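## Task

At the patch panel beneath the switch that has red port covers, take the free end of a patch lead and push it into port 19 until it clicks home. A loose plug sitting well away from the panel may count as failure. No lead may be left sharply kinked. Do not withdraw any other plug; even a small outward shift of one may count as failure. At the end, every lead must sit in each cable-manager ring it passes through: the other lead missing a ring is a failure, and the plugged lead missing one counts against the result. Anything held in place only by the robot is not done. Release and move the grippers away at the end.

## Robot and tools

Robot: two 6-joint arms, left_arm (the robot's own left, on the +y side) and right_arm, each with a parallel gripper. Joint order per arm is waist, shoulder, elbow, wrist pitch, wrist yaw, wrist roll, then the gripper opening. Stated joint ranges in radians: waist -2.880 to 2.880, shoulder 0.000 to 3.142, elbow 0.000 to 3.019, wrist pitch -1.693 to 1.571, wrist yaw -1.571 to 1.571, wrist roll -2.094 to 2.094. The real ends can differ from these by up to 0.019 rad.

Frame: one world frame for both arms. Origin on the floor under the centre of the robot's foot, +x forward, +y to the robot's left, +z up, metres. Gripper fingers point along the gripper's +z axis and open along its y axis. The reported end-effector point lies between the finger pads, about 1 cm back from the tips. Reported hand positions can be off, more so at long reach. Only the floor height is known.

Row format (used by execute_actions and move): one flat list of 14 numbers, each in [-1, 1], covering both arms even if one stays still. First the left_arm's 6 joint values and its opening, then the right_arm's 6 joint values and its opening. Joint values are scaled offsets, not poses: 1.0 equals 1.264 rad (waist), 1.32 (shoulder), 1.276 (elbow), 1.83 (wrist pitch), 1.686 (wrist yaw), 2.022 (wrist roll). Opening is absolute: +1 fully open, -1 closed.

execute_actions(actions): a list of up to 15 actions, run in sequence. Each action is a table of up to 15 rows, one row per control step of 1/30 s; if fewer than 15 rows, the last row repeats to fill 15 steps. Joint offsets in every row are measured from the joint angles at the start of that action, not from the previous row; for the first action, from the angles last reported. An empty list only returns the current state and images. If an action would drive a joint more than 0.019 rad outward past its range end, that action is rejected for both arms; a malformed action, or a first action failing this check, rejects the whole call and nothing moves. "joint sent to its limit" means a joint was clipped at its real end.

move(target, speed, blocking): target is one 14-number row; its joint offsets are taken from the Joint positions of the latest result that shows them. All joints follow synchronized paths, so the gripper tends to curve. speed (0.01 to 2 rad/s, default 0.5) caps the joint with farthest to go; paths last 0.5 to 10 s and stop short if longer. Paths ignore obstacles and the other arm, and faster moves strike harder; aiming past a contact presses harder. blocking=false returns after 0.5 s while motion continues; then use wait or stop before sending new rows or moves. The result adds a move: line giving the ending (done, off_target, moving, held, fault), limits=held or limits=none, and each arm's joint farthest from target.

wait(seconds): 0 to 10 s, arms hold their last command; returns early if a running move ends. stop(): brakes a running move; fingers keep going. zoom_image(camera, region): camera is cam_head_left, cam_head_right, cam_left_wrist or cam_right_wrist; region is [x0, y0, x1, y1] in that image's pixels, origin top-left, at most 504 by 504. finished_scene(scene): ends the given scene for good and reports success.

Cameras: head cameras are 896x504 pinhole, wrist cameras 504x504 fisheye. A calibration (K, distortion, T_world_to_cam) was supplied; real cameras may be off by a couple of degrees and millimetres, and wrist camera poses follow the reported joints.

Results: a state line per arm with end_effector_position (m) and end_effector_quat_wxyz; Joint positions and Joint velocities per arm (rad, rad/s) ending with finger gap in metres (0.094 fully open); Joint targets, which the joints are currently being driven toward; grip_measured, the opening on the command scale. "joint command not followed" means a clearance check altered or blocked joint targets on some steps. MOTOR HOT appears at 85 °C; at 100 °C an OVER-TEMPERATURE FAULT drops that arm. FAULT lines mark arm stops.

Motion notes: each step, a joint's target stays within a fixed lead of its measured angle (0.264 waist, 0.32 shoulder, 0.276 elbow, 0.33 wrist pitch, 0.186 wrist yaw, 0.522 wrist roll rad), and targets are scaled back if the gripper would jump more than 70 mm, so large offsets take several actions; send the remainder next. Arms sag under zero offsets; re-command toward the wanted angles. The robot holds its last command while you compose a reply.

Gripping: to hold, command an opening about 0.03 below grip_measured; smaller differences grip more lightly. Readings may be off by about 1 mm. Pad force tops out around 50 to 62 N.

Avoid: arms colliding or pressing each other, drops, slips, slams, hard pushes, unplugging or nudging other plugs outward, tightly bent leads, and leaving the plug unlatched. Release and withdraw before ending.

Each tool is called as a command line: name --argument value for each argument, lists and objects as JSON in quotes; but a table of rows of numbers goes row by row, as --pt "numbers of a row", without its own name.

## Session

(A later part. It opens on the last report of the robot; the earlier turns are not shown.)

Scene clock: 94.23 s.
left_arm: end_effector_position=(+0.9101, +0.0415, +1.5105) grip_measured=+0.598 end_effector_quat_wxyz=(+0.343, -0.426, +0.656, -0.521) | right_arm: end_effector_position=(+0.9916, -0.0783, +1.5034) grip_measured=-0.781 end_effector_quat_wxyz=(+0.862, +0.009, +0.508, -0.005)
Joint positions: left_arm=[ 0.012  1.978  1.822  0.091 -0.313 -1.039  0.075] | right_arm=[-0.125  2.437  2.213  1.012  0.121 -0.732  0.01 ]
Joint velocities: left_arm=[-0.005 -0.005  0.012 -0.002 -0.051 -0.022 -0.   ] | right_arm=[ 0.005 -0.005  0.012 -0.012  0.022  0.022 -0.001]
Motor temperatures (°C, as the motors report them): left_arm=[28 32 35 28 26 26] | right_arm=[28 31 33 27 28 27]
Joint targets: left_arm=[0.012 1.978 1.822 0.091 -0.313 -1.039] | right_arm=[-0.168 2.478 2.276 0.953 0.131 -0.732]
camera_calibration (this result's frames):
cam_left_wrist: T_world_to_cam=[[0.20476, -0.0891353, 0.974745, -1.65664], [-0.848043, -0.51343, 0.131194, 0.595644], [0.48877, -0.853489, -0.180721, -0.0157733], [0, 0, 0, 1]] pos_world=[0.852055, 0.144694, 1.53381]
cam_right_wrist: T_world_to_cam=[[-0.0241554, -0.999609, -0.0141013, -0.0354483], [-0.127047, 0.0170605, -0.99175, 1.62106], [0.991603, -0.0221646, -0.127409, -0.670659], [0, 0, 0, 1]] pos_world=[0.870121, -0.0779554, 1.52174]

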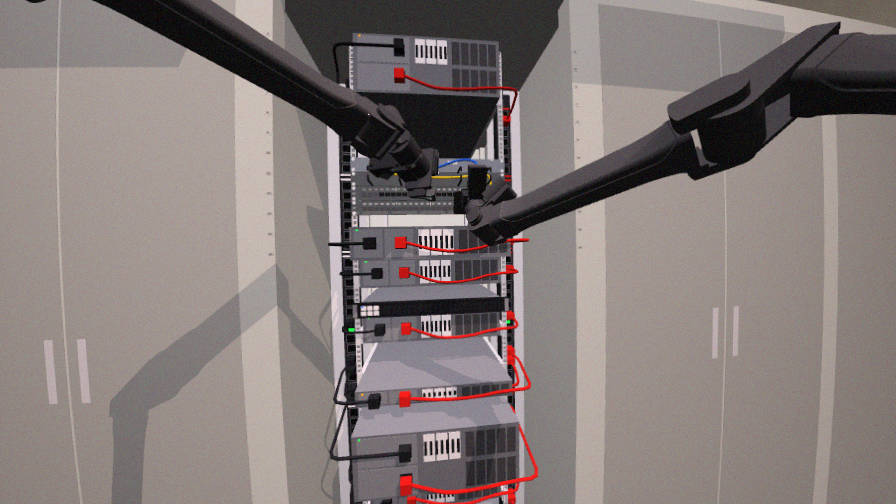

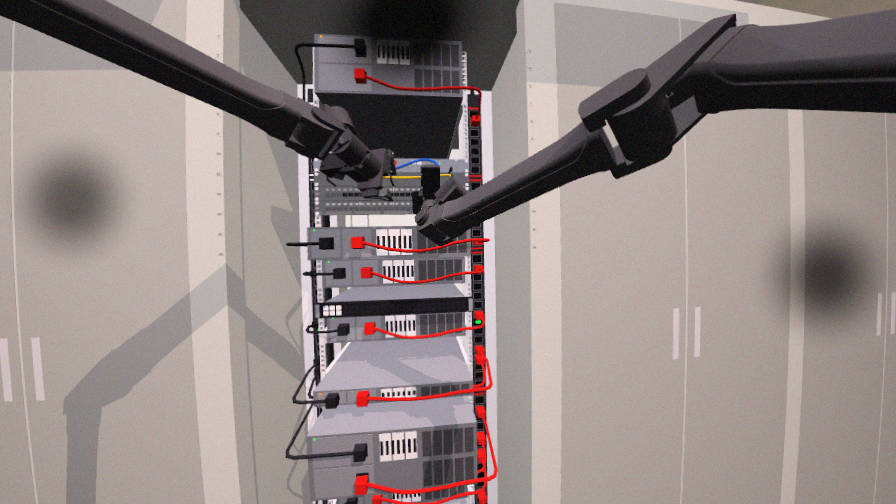

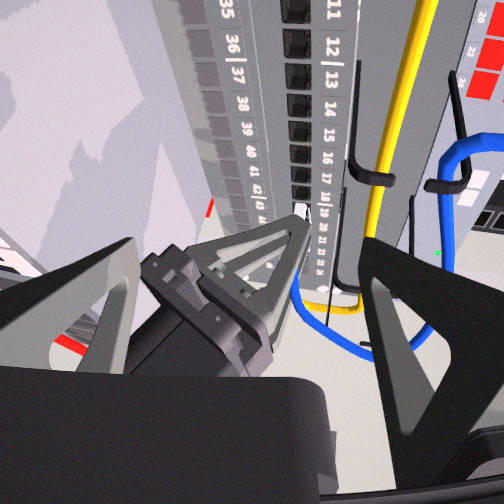

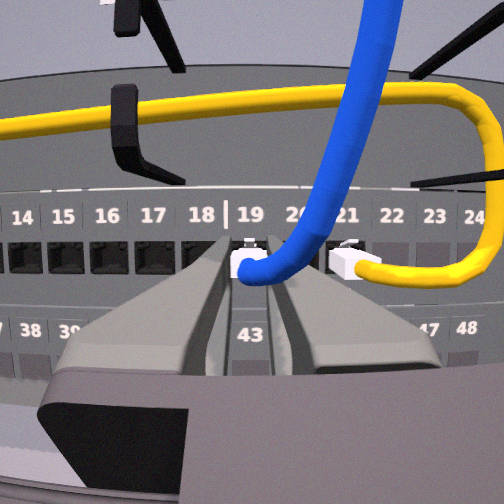

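execute_actions --actions '[[[0,0.01,0.044,0.01,0,0,0.6, -0.034,0.036,0.058,-0.032,0.004,0,-0.81]],[[0,0,0,0,0,0,0.6, 0,0.005,0.03,0,0,0,-0.81]],[[0,0,0,0,0,0,0.6, 0,0.005,0.03,0,0,0,-0.6]]]'

zoom_image --camera "cam_right_wrist" --region '[150, 170, 390, 310]'

Scene clock: 96.10 s.
left_arm: end_effector_position=(+0.9101, +0.0415, +1.5105) grip_measured=+0.598 end_effector_quat_wxyz=(+0.343, -0.426, +0.656, -0.521) | right_arm: end_effector_position=(+0.9915, -0.0793, +1.5039) grip_measured=-0.601 end_effector_quat_wxyz=(+0.863, +0.011, +0.506, -0.006)
Joint positions: left_arm=[ 0.012  1.978  1.822  0.091 -0.313 -1.039  0.075] | right_arm=[-0.125  2.439  2.217  1.017  0.122 -0.732  0.019]
Joint velocities: left_arm=[-0.015  0.005 -0.002 -0.002  0.037 -0.022 -0.001] | right_arm=[ 0.005 -0.005 -0.002  0.012  0.022 -0.037 -0.002]
Motor temperatures (°C, as the motors report them): left_arm=[28 33 35 28 26 26] | right_arm=[28 31 34 27 28 27]
Joint targets: left_arm=[0.012 1.978 1.822 0.091 -0.313 -1.039] | right_arm=[-0.125 2.446 2.255 1.017 0.119 -0.732]
camera_calibration (this result's frames):
cam_left_wrist: T_world_to_cam=[[0.20476, -0.0891353, 0.974745, -1.65664], [-0.848043, -0.51343, 0.131194, 0.595644], [0.48877, -0.853489, -0.180721, -0.0157733], [0, 0, 0, 1]] pos_world=[0.852055, 0.144694, 1.53381]
cam_right_wrist: T_world_to_cam=[[-0.0280846, -0.999462, -0.0169206, -0.0282404], [-0.122621, 0.020244, -0.992247, 1.61815], [0.992056, -0.0257921, -0.123124, -0.677711], [0, 0, 0, 1]] pos_world=[0.869954, -0.0784627, 1.52169]

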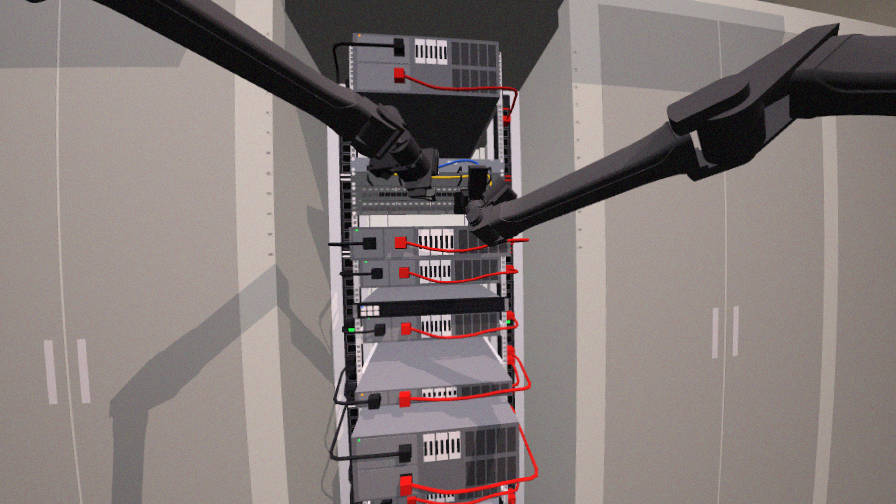

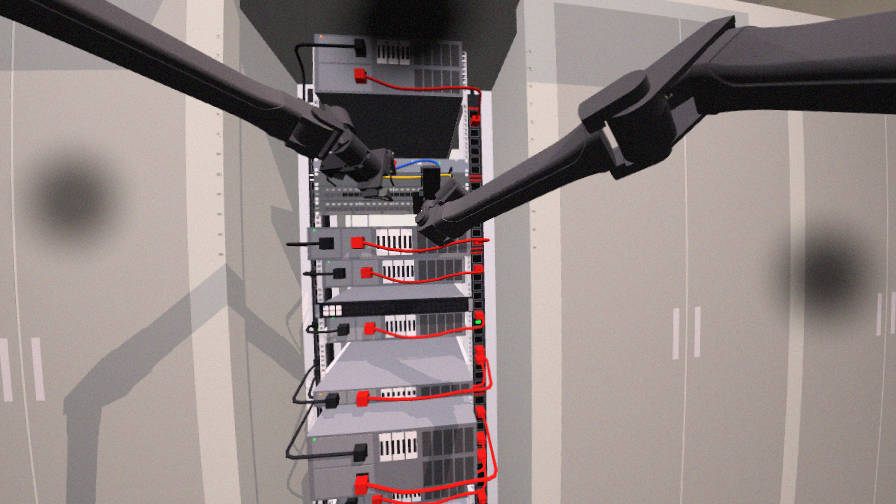

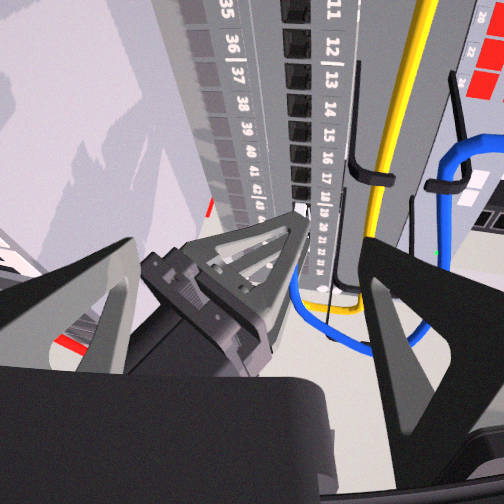

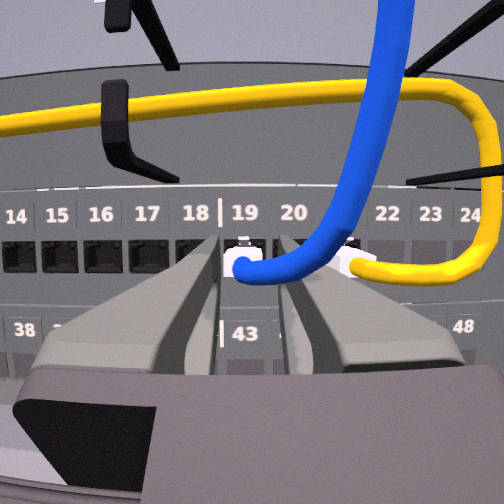

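Region (150, 170, 390, 310) of cam_right_wrist's 504x504 image, scaled by 2.100, with more detail than that image has; it fills the top 294 rows of this view, and the rest is white.

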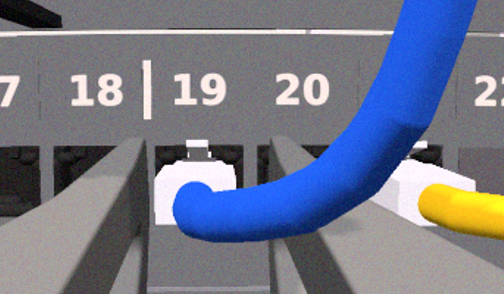

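move --target '[0,0.01,0.044,0.01,0,0,0.6, 0.028,-0.098,-0.287,0.150,0.008,0,-0.6]' --speed 0.25

Scene clock: 98.53 s.
left_arm: end_effector_position=(+0.9101, +0.0415, +1.5105) grip_measured=+0.598 end_effector_quat_wxyz=(+0.343, -0.426, +0.656, -0.521) | right_arm: end_effector_position=(+0.9195, -0.0732, +1.4658) grip_measured=-0.601 end_effector_quat_wxyz=(+0.862, +0.012, +0.506, +0.001)
Joint positions: left_arm=[ 0.012  1.978  1.822  0.091 -0.313 -1.039  0.075] | right_arm=[-0.107  2.332  1.852  1.271  0.131 -0.732  0.019]
Joint velocities: left_arm=[-0.005 -0.024  0.002 -0.002 -0.051 -0.066 -0.   ] | right_arm=[-0.005 -0.015  0.002  0.002 -0.066  0.037 -0.   ]
Motor temperatures (°C, as the motors report them): left_arm=[28 33 35 28 26 26] | right_arm=[28 31 33 27 28 27]
Joint targets: left_arm=[0.012 1.991 1.878 0.109 -0.313 -1.039] | right_arm=[-0.090 2.310 1.851 1.292 0.135 -0.732]
move: off_target (left_arm, right_arm); limits=none; left_arm: farthest joint: the elbow, 0.056 radians from its target (0.056 radians at the start); right_arm: farthest joint: the shoulder, 0.022 radians from its target (0.129 radians at the start)
camera_calibration (this result's frames):
cam_left_wrist: T_world_to_cam=[[0.20476, -0.0891353, 0.974745, -1.65664], [-0.848043, -0.51343, 0.131194, 0.595644], [0.48877, -0.853489, -0.180721, -0.0157733], [0, 0, 0, 1]] pos_world=[0.852055, 0.144694, 1.53381]
cam_right_wrist: T_world_to_cam=[[-0.0165631, -0.999548, -0.0251034, -0.0234976], [-0.123948, 0.0269657, -0.991922, 1.57269], [0.992151, -0.0133178, -0.124338, -0.608233], [0, 0, 0, 1]] pos_world=[0.798001, -0.0739961, 1.48377]

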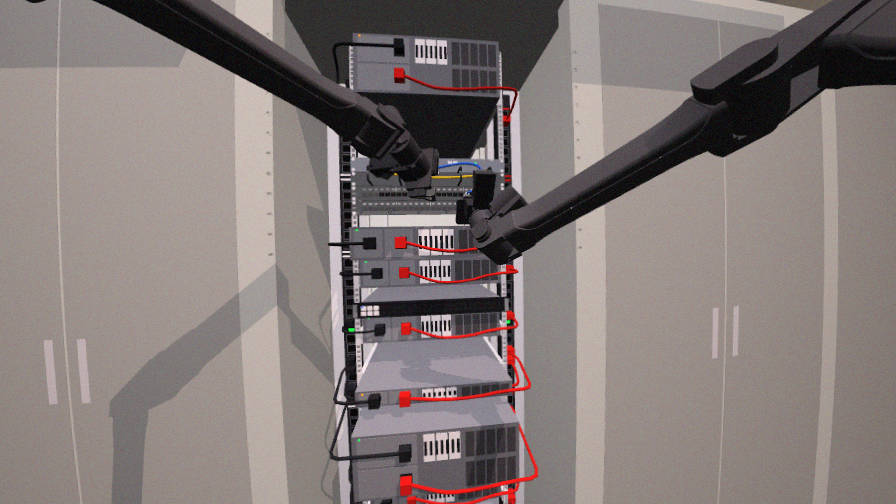

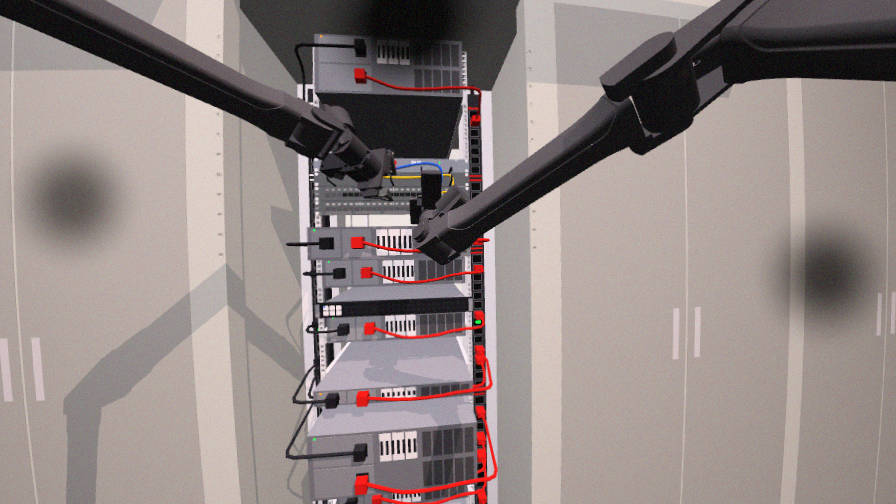

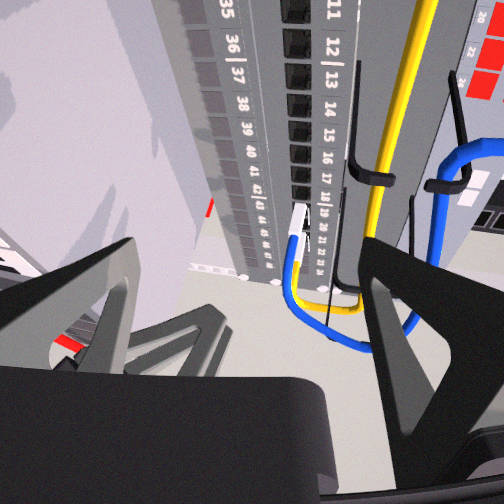

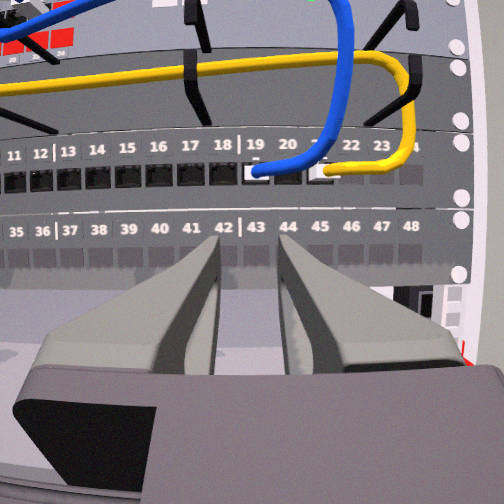

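move --target '[0,0.01,0.044,0.01,0,0,0.6, 0.075,-0.144,-0.152,0.03,0.034,-0.043,-0.6]' --speed 0.3

Scene clock: 100.90 s.
left_arm: end_effector_position=(+0.9101, +0.0415, +1.5105) grip_measured=+0.598 end_effector_quat_wxyz=(+0.343, -0.426, +0.656, -0.521) | right_arm: end_effector_position=(+0.8637, -0.0821, +1.5527) grip_measured=-0.601 end_effector_quat_wxyz=(+0.869, +0.016, +0.495, -0.002)
Joint positions: left_arm=[ 0.012  1.978  1.822  0.091 -0.313 -1.039  0.075] | right_arm=[-0.014  2.142  1.661  1.309  0.185 -0.805  0.019]
Joint velocities: left_arm=[-0.005  0.005  0.007 -0.007  0.037 -0.007  0.001] | right_arm=[ 0.024 -0.005  0.002  0.012 -0.007 -0.051  0.   ]
Motor temperatures (°C, as the motors report them): left_arm=[28 33 35 28 26 26] | right_arm=[28 31 33 27 28 27]
Joint targets: left_arm=[0.012 1.991 1.878 0.109 -0.313 -1.039] | right_arm=[-0.012 2.142 1.659 1.326 0.189 -0.820]
move: off_target (left_arm); limits=none; left_arm: farthest joint: the elbow, 0.056 radians from its target (0.056 radians at the start); right_arm: farthest joint: the wrist pitch, 0.017 radians from its target (0.055 radians at the start)
camera_calibration (this result's frames):
cam_left_wrist: T_world_to_cam=[[0.20476, -0.0891353, 0.974745, -1.65664], [-0.848043, -0.51343, 0.131194, 0.595644], [0.48877, -0.853489, -0.180721, -0.0157733], [0, 0, 0, 1]] pos_world=[0.852055, 0.144694, 1.53381]
cam_right_wrist: T_world_to_cam=[[-0.0260522, -0.999212, -0.0299456, -0.0153844], [-0.098672, 0.0323798, -0.994593, 1.6349], [0.994779, -0.0229565, -0.0994378, -0.583899], [0, 0, 0, 1]] pos_world=[0.741768, -0.0817142, 1.56753]

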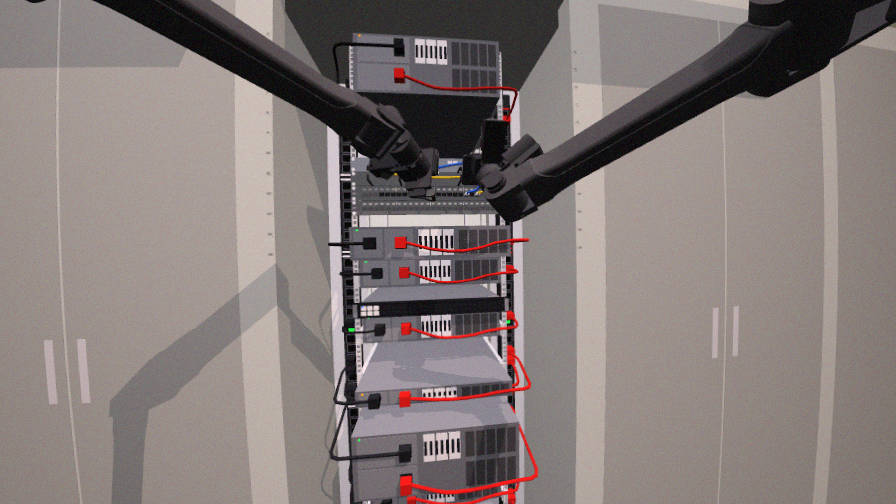

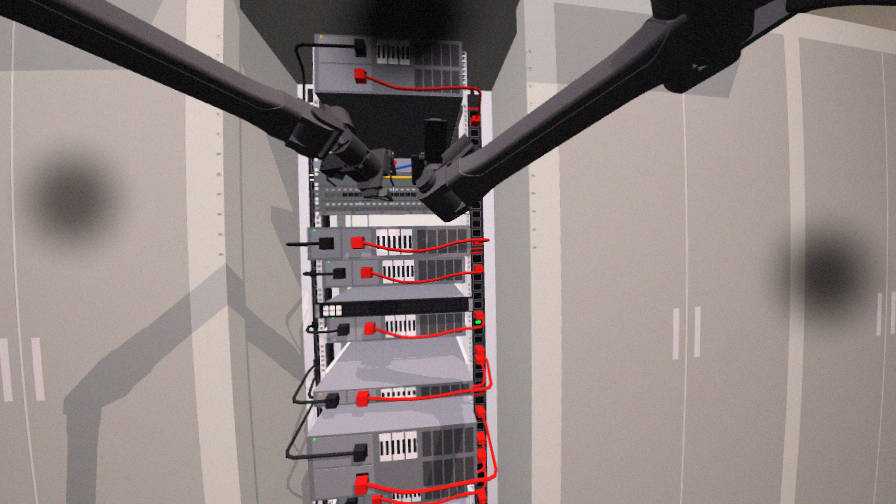

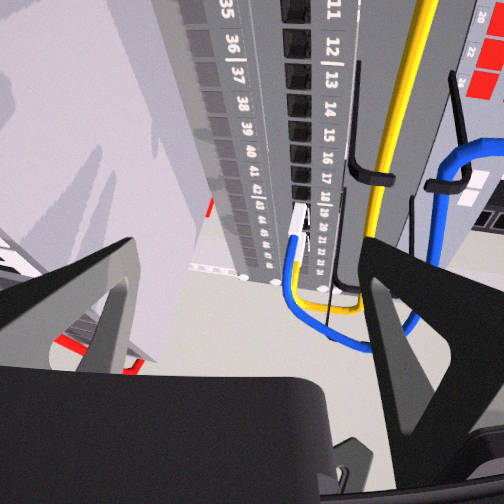

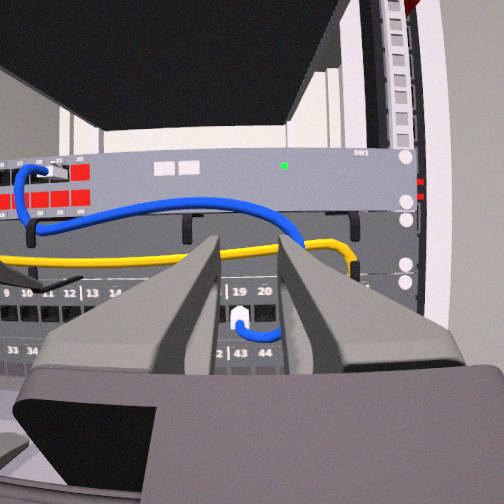

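move --target '[0,0.01,0.044,0.01,0,0,1.0, -0.062,-0.231,0.089,-0.62,-0.091,-0.633,-0.4]' --speed 0.8

Scene clock: 105.77 s.
left_arm: end_effector_position=(+0.9101, +0.0415, +1.5105) grip_measured=+1.000 end_effector_quat_wxyz=(+0.343, -0.426, +0.656, -0.521) | right_arm: end_effector_position=(+0.9078, -0.0976, +1.5753) grip_measured=-0.402 end_effector_quat_wxyz=(-0.627, +0.598, -0.370, +0.336)
Joint positions: left_arm=[ 0.012  1.978  1.822  0.091 -0.313 -1.039  0.094] | right_arm=[-0.071  1.844  1.734  0.192  0.035 -2.07   0.028]
Joint velocities: left_arm=[-0.015  0.005  0.012  0.007  0.007 -0.037  0.   ] | right_arm=[ 0.005 -0.005 -0.007 -0.022  0.007 -0.022 -0.001]
Motor temperatures (°C, as the motors report them): left_arm=[28 33 35 28 26 26] | right_arm=[28 31 33 27 28 27]
Joint targets: left_arm=[0.012 1.991 1.878 0.109 -0.313 -1.039] | right_arm=[-0.093 1.837 1.774 0.175 0.032 -2.085]
move: off_target (left_arm, right_arm); limits=none; left_arm: farthest joint: the elbow, 0.056 radians from its target (0.056 radians at the start); right_arm: farthest joint: the elbow, 0.041 radians from its target (0.114 radians at the start)
camera_calibration (this result's frames):
cam_left_wrist: T_world_to_cam=[[0.20476, -0.0891353, 0.974745, -1.65664], [-0.848043, -0.51343, 0.131194, 0.595644], [0.48877, -0.853489, -0.180721, -0.0157733], [0, 0, 0, 1]] pos_world=[0.852055, 0.144694, 1.53381]
cam_right_wrist: T_world_to_cam=[[0.0147319, -0.0646265, 0.997801, -1.59388], [-0.109254, -0.992038, -0.0626403, 0.103822], [0.993905, -0.10809, -0.0216752, -0.755859], [0, 0, 0, 1]] pos_world=[0.786075, -0.0817127, 1.58049]

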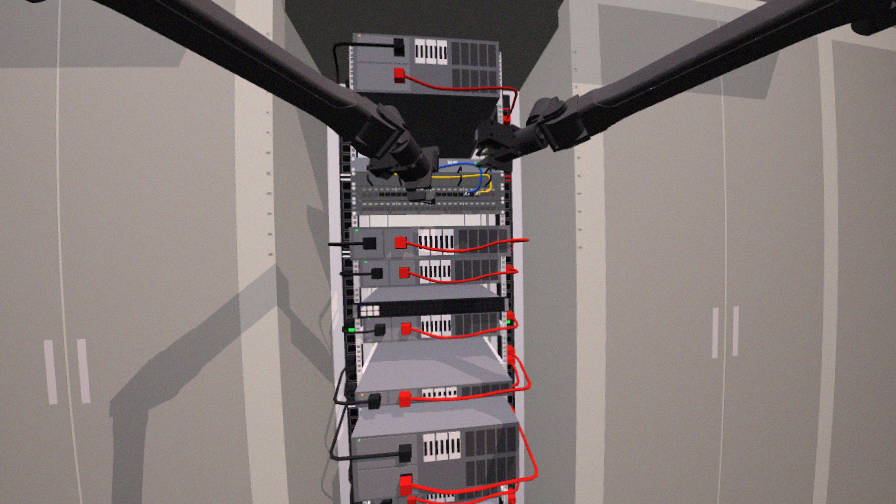

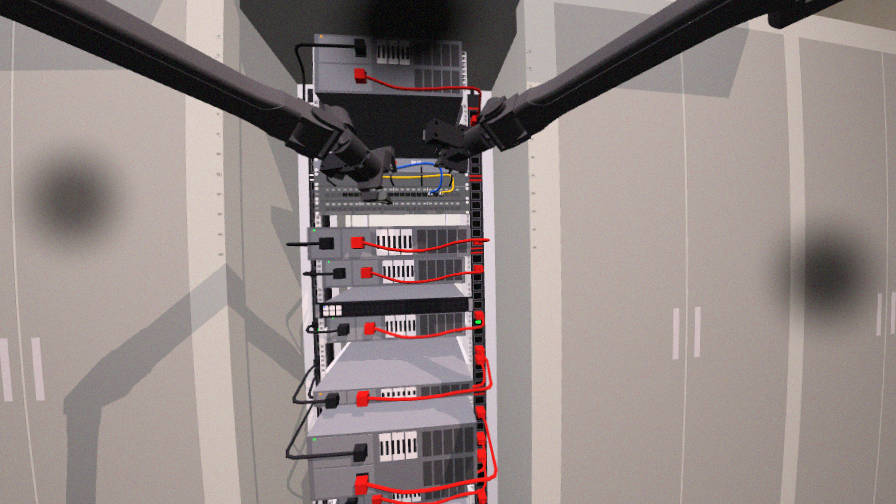

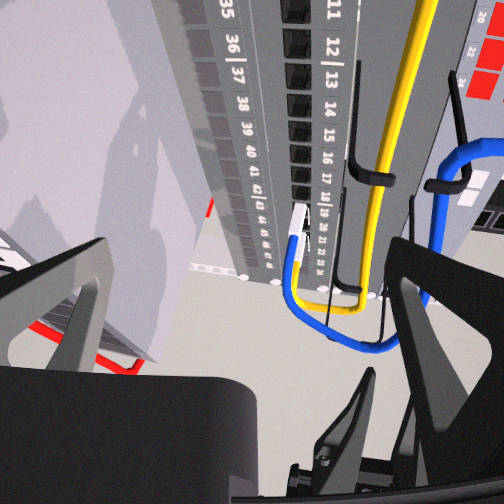

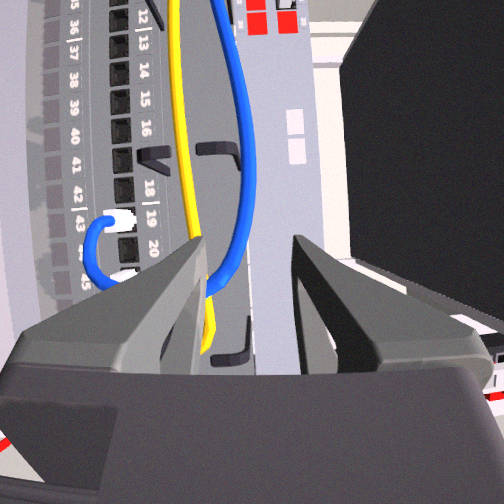

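move --target '[0,0.01,0.044,0.01,0,0,1.0, 0,0.11,0.174,-0.045,0,0,-0.4]' --speed 0.2

Scene clock: 107.57 s.
left_arm: end_effector_position=(+0.9101, +0.0415, +1.5105) grip_measured=+1.000 end_effector_quat_wxyz=(+0.343, -0.426, +0.656, -0.521) | right_arm: end_effector_position=(+0.9412, -0.0740, +1.5727) grip_measured=-0.402 end_effector_quat_wxyz=(-0.626, +0.600, -0.370, +0.334)
Joint positions: left_arm=[ 0.012  1.978  1.822  0.091 -0.313 -1.039  0.094] | right_arm=[-0.071  1.961  1.908  0.127  0.035 -2.07   0.028]
Joint velocities: left_arm=[-0.005 -0.015 -0.012  0.002 -0.037 -0.051  0.   ] | right_arm=[-0.015  0.005  0.002  0.002  0.081 -0.051  0.   ]
Motor temperatures (°C, as the motors report them): left_arm=[28 33 36 28 26 26] | right_arm=[28 31 33 27 28 27]
Joint targets: left_arm=[0.012 1.991 1.878 0.109 -0.313 -1.039] | right_arm=[-0.071 1.990 1.956 0.109 0.035 -2.070]
move: off_target (left_arm, right_arm); limits=none; left_arm: farthest joint: the elbow, 0.056 radians from its target (0.056 radians at the start); right_arm: farthest joint: the elbow, 0.048 radians from its target (0.222 radians at the start)
camera_calibration (this result's frames):
cam_left_wrist: T_world_to_cam=[[0.20476, -0.0891353, 0.974745, -1.65664], [-0.848043, -0.51343, 0.131194, 0.595644], [0.48877, -0.853489, -0.180721, -0.0157733], [0, 0, 0, 1]] pos_world=[0.852055, 0.144694, 1.53381]
cam_right_wrist: T_world_to_cam=[[0.0196429, -0.0610855, 0.997939, -1.59479], [-0.105917, -0.992642, -0.0586764, 0.121301], [0.994181, -0.104546, -0.0259684, -0.77986], [0, 0, 0, 1]] pos_world=[0.819496, -0.0585412, 1.57837]

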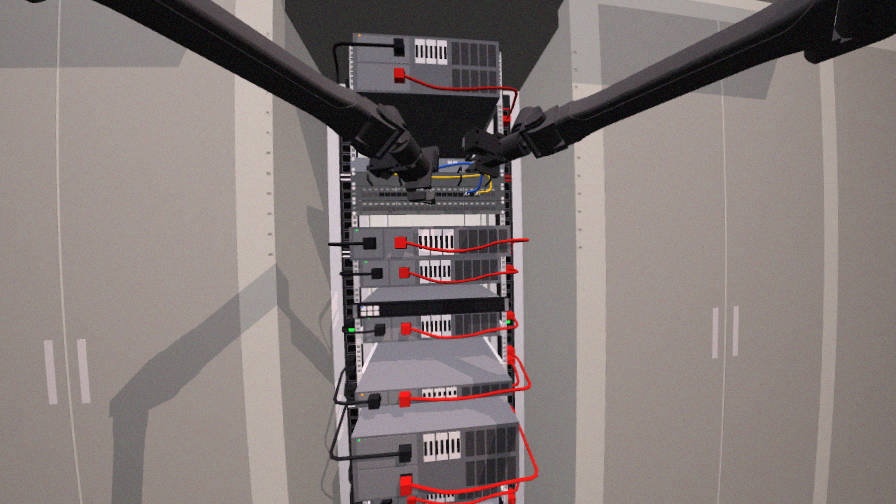

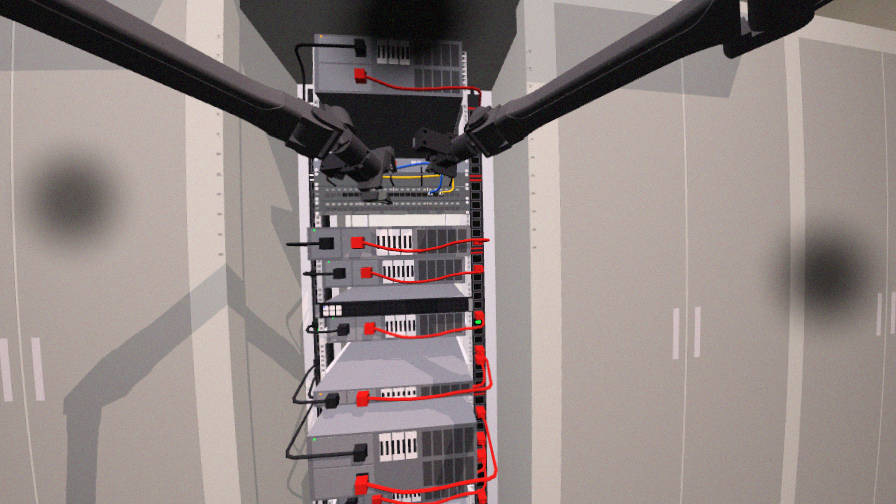

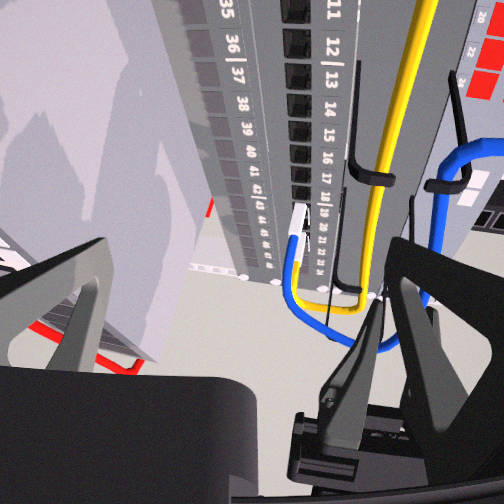

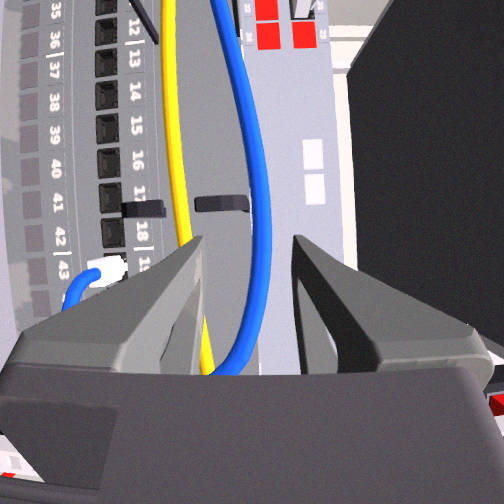

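move --target '[0,0.01,0.044,0.01,0,0,1.0, -0.025,0.038,0.078,-0.027,0,0,-0.4]' --speed 0.12

zoom_image --camera "cam_left_wrist" --region '[280, 200, 480, 400]'

Scene clock: 109.57 s.
left_arm: end_effector_position=(+0.9101, +0.0415, +1.5105) grip_measured=+1.000 end_effector_quat_wxyz=(+0.343, -0.426, +0.656, -0.521) | right_arm: end_effector_position=(+0.9525, -0.0782, +1.5769) grip_measured=-0.402 end_effector_quat_wxyz=(-0.624, +0.600, -0.372, +0.336)
Joint positions: left_arm=[ 0.012  1.978  1.822  0.091 -0.313 -1.039  0.094] | right_arm=[-0.078  1.981  1.962  0.095  0.035 -2.07   0.028]
Joint velocities: left_arm=[-0.005 -0.015  0.002 -0.002  0.007  0.007  0.   ] | right_arm=[-0.005  0.005  0.012  0.002  0.007 -0.066  0.   ]
Motor temperatures (°C, as the motors report them): left_arm=[28 33 36 28 26 26] | right_arm=[28 31 33 27 28 27]
Joint targets: left_arm=[0.012 1.991 1.878 0.109 -0.313 -1.039] | right_arm=[-0.103 2.011 2.008 0.077 0.035 -2.070]
move: off_target (left_arm, right_arm); limits=none; left_arm: farthest joint: the elbow, 0.056 radians from its target (0.056 radians at the start); right_arm: farthest joint: the elbow, 0.046 radians from its target (0.099 radians at the start)
camera_calibration (this result's frames):
cam_left_wrist: T_world_to_cam=[[0.20476, -0.0891353, 0.974745, -1.65664], [-0.848043, -0.51343, 0.131194, 0.595644], [0.48877, -0.853489, -0.180721, -0.0157733], [0, 0, 0, 1]] pos_world=[0.852055, 0.144694, 1.53381]
cam_right_wrist: T_world_to_cam=[[0.021049, -0.059681, 0.997996, -1.6008], [-0.112591, -0.992008, -0.0569482, 0.122234], [0.993418, -0.111166, -0.0276003, -0.788587], [0, 0, 0, 1]] pos_world=[0.830855, -0.0619449, 1.58279]

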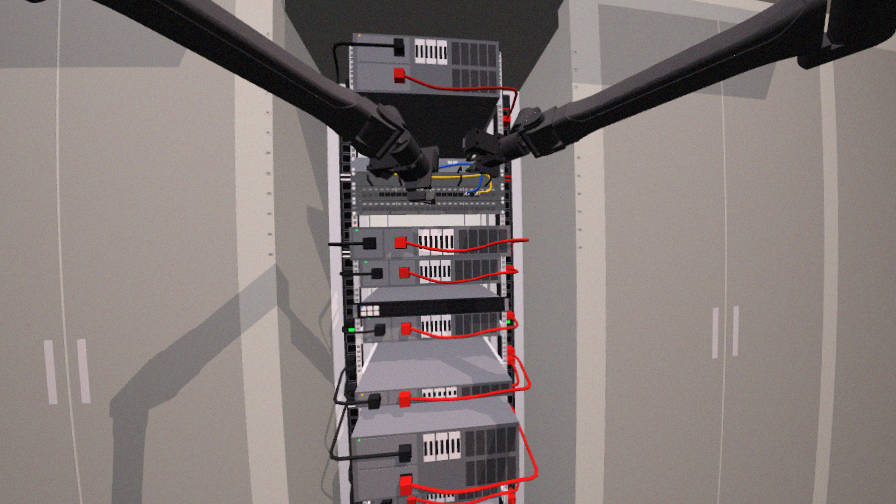

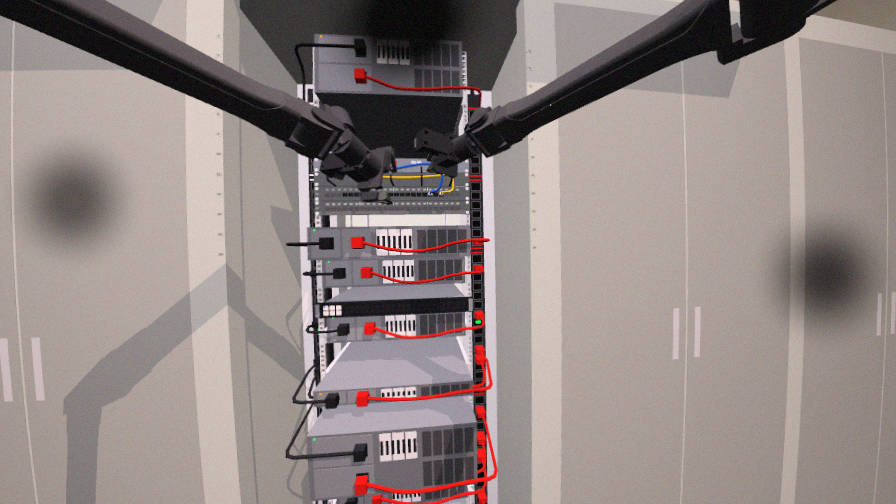

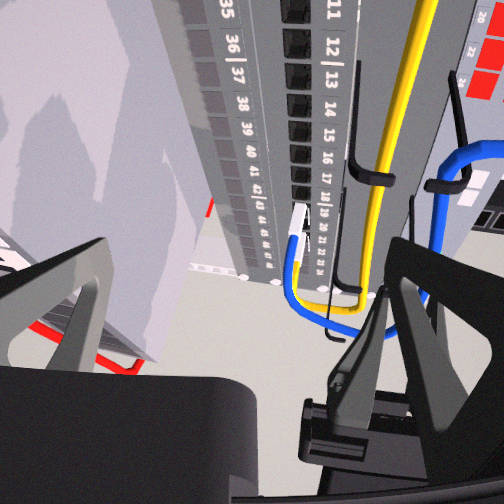

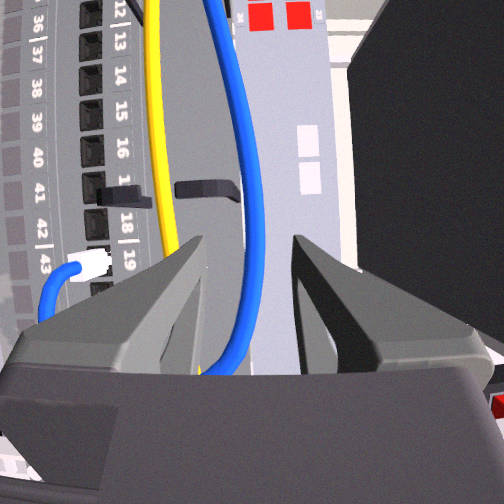

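Region (280, 200, 480, 400) of cam_left_wrist's 504x504 image, scaled by 2.520, with more detail than that image has.

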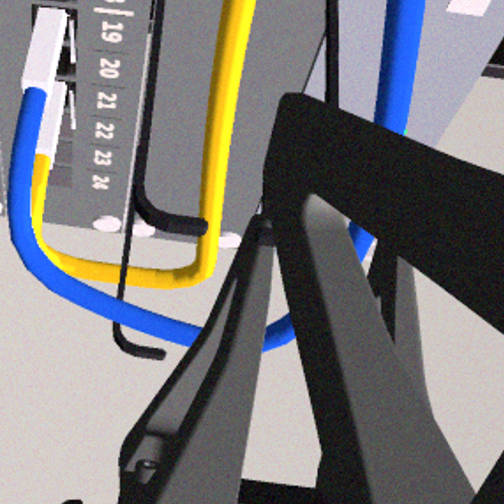

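execute_actions --actions '[[[0,0.01,0.044,0.01,0,0,1.0, -0.01,0.015,0.033,0,0,0,-0.92]],[[0,0,0,0,0,0,1.0, 0,0.01,0.033,0,0,0,-0.92]]]'

Scene clock: 110.83 s.
left_arm: end_effector_position=(+0.9101, +0.0415, +1.5105) grip_measured=+1.000 end_effector_quat_wxyz=(+0.343, -0.426, +0.656, -0.521) | right_arm: end_effector_position=(+0.9525, -0.0782, +1.5769) grip_measured=-0.902 end_effector_quat_wxyz=(-0.624, +0.600, -0.372, +0.336)
Joint positions: left_arm=[ 0.012  1.978  1.822  0.091 -0.313 -1.039  0.094] | right_arm=[-0.078  1.981  1.962  0.095  0.035 -2.07   0.005]
Joint velocities: left_arm=[-0.005 -0.005 -0.007 -0.012  0.007 -0.081  0.   ] | right_arm=[-0.015 -0.024 -0.007 -0.017  0.022 -0.022 -0.   ]
Motor temperatures (°C, as the motors report them): left_arm=[28 33 36 28 26 26] | right_arm=[28 31 33 27 28 27]
Joint targets: left_arm=[0.012 1.978 1.822 0.091 -0.313 -1.039] | right_arm=[-0.078 1.994 2.004 0.095 0.035 -2.070]
camera_calibration (this result's frames):
cam_left_wrist: T_world_to_cam=[[0.20476, -0.0891353, 0.974745, -1.65664], [-0.848043, -0.51343, 0.131194, 0.595644], [0.48877, -0.853489, -0.180721, -0.0157733], [0, 0, 0, 1]] pos_world=[0.852055, 0.144694, 1.53381]
cam_right_wrist: T_world_to_cam=[[0.021049, -0.059681, 0.997996, -1.6008], [-0.112591, -0.992008, -0.0569482, 0.122234], [0.993418, -0.111166, -0.0276003, -0.788587], [0, 0, 0, 1]] pos_world=[0.830855, -0.0619449, 1.58279]

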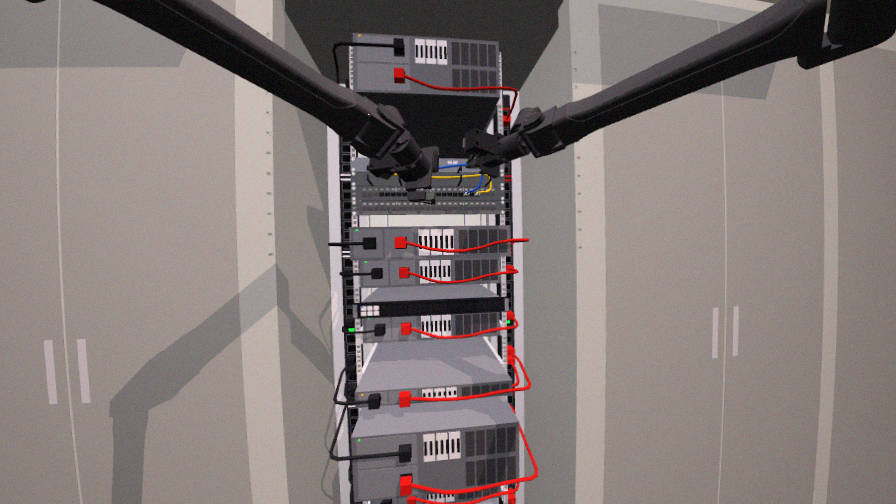

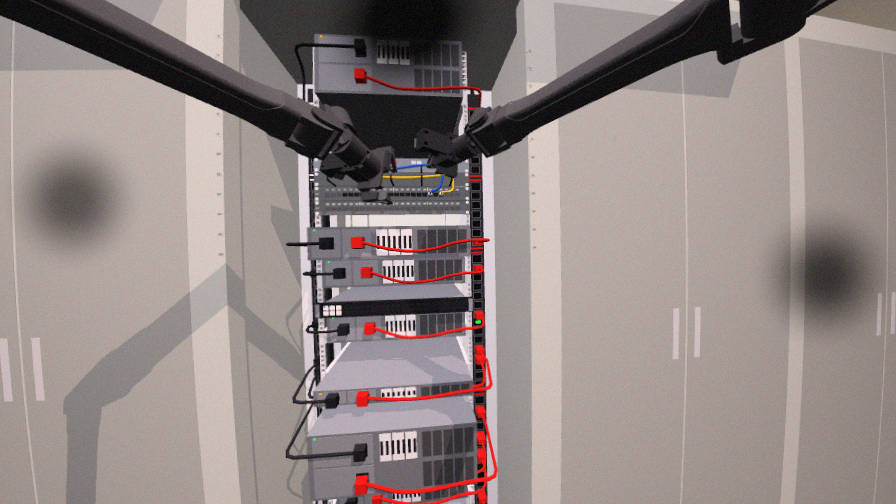

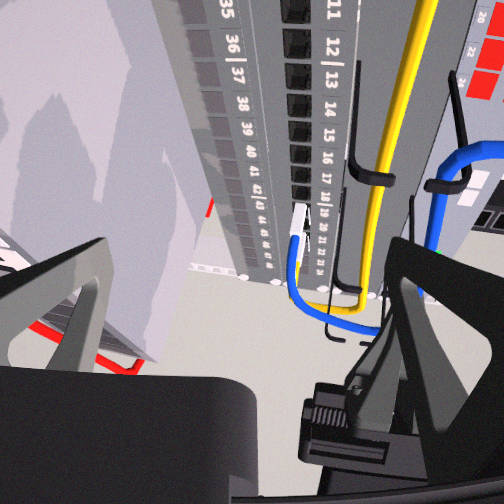

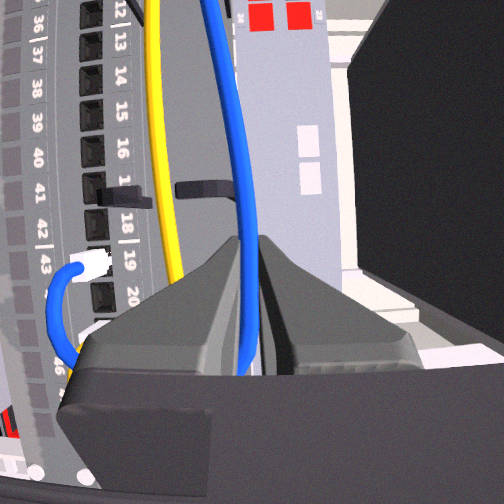

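move --target '[0,0.01,0.044,0.01,0,0,1.0, 0.028,-0.058,-0.089,0.041,0,0,-0.93]' --speed 0.12

Scene clock: 112.73 s.
left_arm: end_effector_position=(+0.9101, +0.0415, +1.5105) grip_measured=+1.000 end_effector_quat_wxyz=(+0.343, -0.426, +0.656, -0.521) | right_arm: end_effector_position=(+0.9266, -0.0721, +1.5710) grip_measured=-0.906 end_effector_quat_wxyz=(-0.626, +0.604, -0.367, +0.329)
Joint positions: left_arm=[ 0.012  1.978  1.822  0.091 -0.313 -1.039  0.094] | right_arm=[-0.063  1.929  1.849  0.143  0.035 -2.07   0.004]
Joint velocities: left_arm=[-0.015 -0.005 -0.012  0.002  0.022 -0.081  0.   ] | right_arm=[-0.015  0.005 -0.012  0.002 -0.037 -0.11   0.   ]
Motor temperatures (°C, as the motors report them): left_arm=[28 33 36 28 26 26] | right_arm=[28 31 33 27 28 27]
Joint targets: left_arm=[0.012 1.991 1.878 0.109 -0.313 -1.039] | right_arm=[-0.043 1.904 1.849 0.170 0.035 -2.070]
move: off_target (left_arm, right_arm); limits=none; left_arm: farthest joint: the elbow, 0.056 radians from its target (0.056 radians at the start); right_arm: farthest joint: the wrist pitch, 0.027 radians from its target (0.075 radians at the start)
camera_calibration (this result's frames):
cam_left_wrist: T_world_to_cam=[[0.20476, -0.0891353, 0.974745, -1.65664], [-0.848043, -0.51343, 0.131194, 0.595644], [0.48877, -0.853489, -0.180721, -0.0157733], [0, 0, 0, 1]] pos_world=[0.852055, 0.144694, 1.53381]
cam_right_wrist: T_world_to_cam=[[0.0251167, -0.0581471, 0.997992, -1.59759], [-0.092559, -0.994154, -0.055594, 0.104192], [0.99539, -0.0909768, -0.0303519, -0.758392], [0, 0, 0, 1]] pos_world=[0.804666, -0.0583083, 1.57715]

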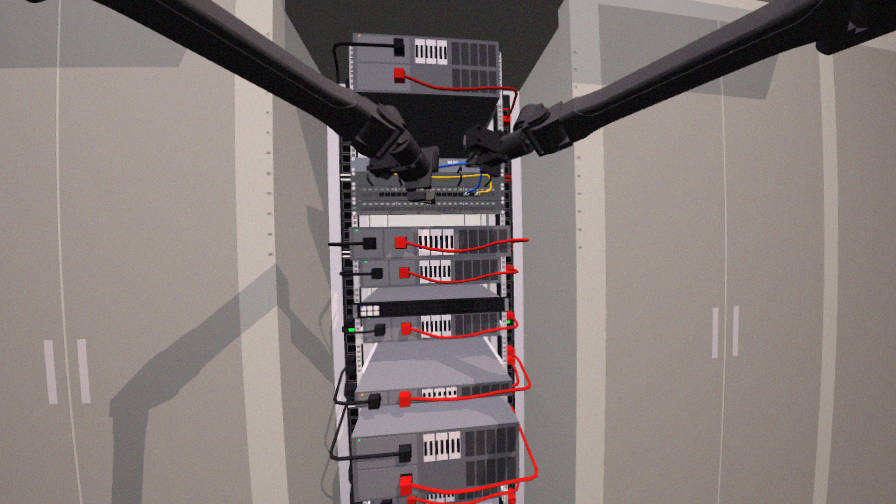

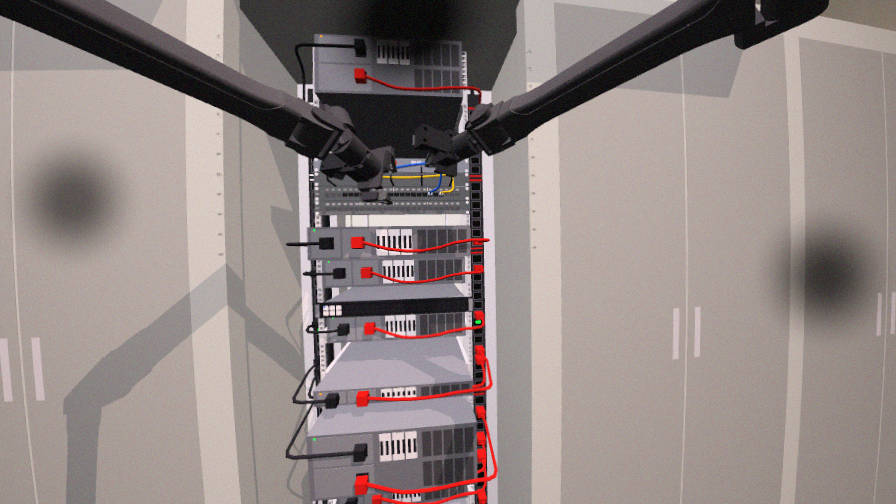

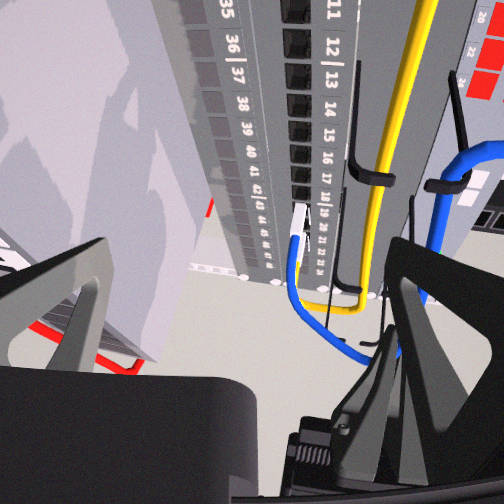

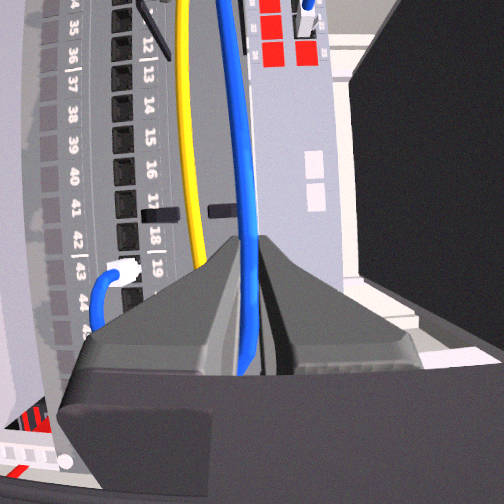

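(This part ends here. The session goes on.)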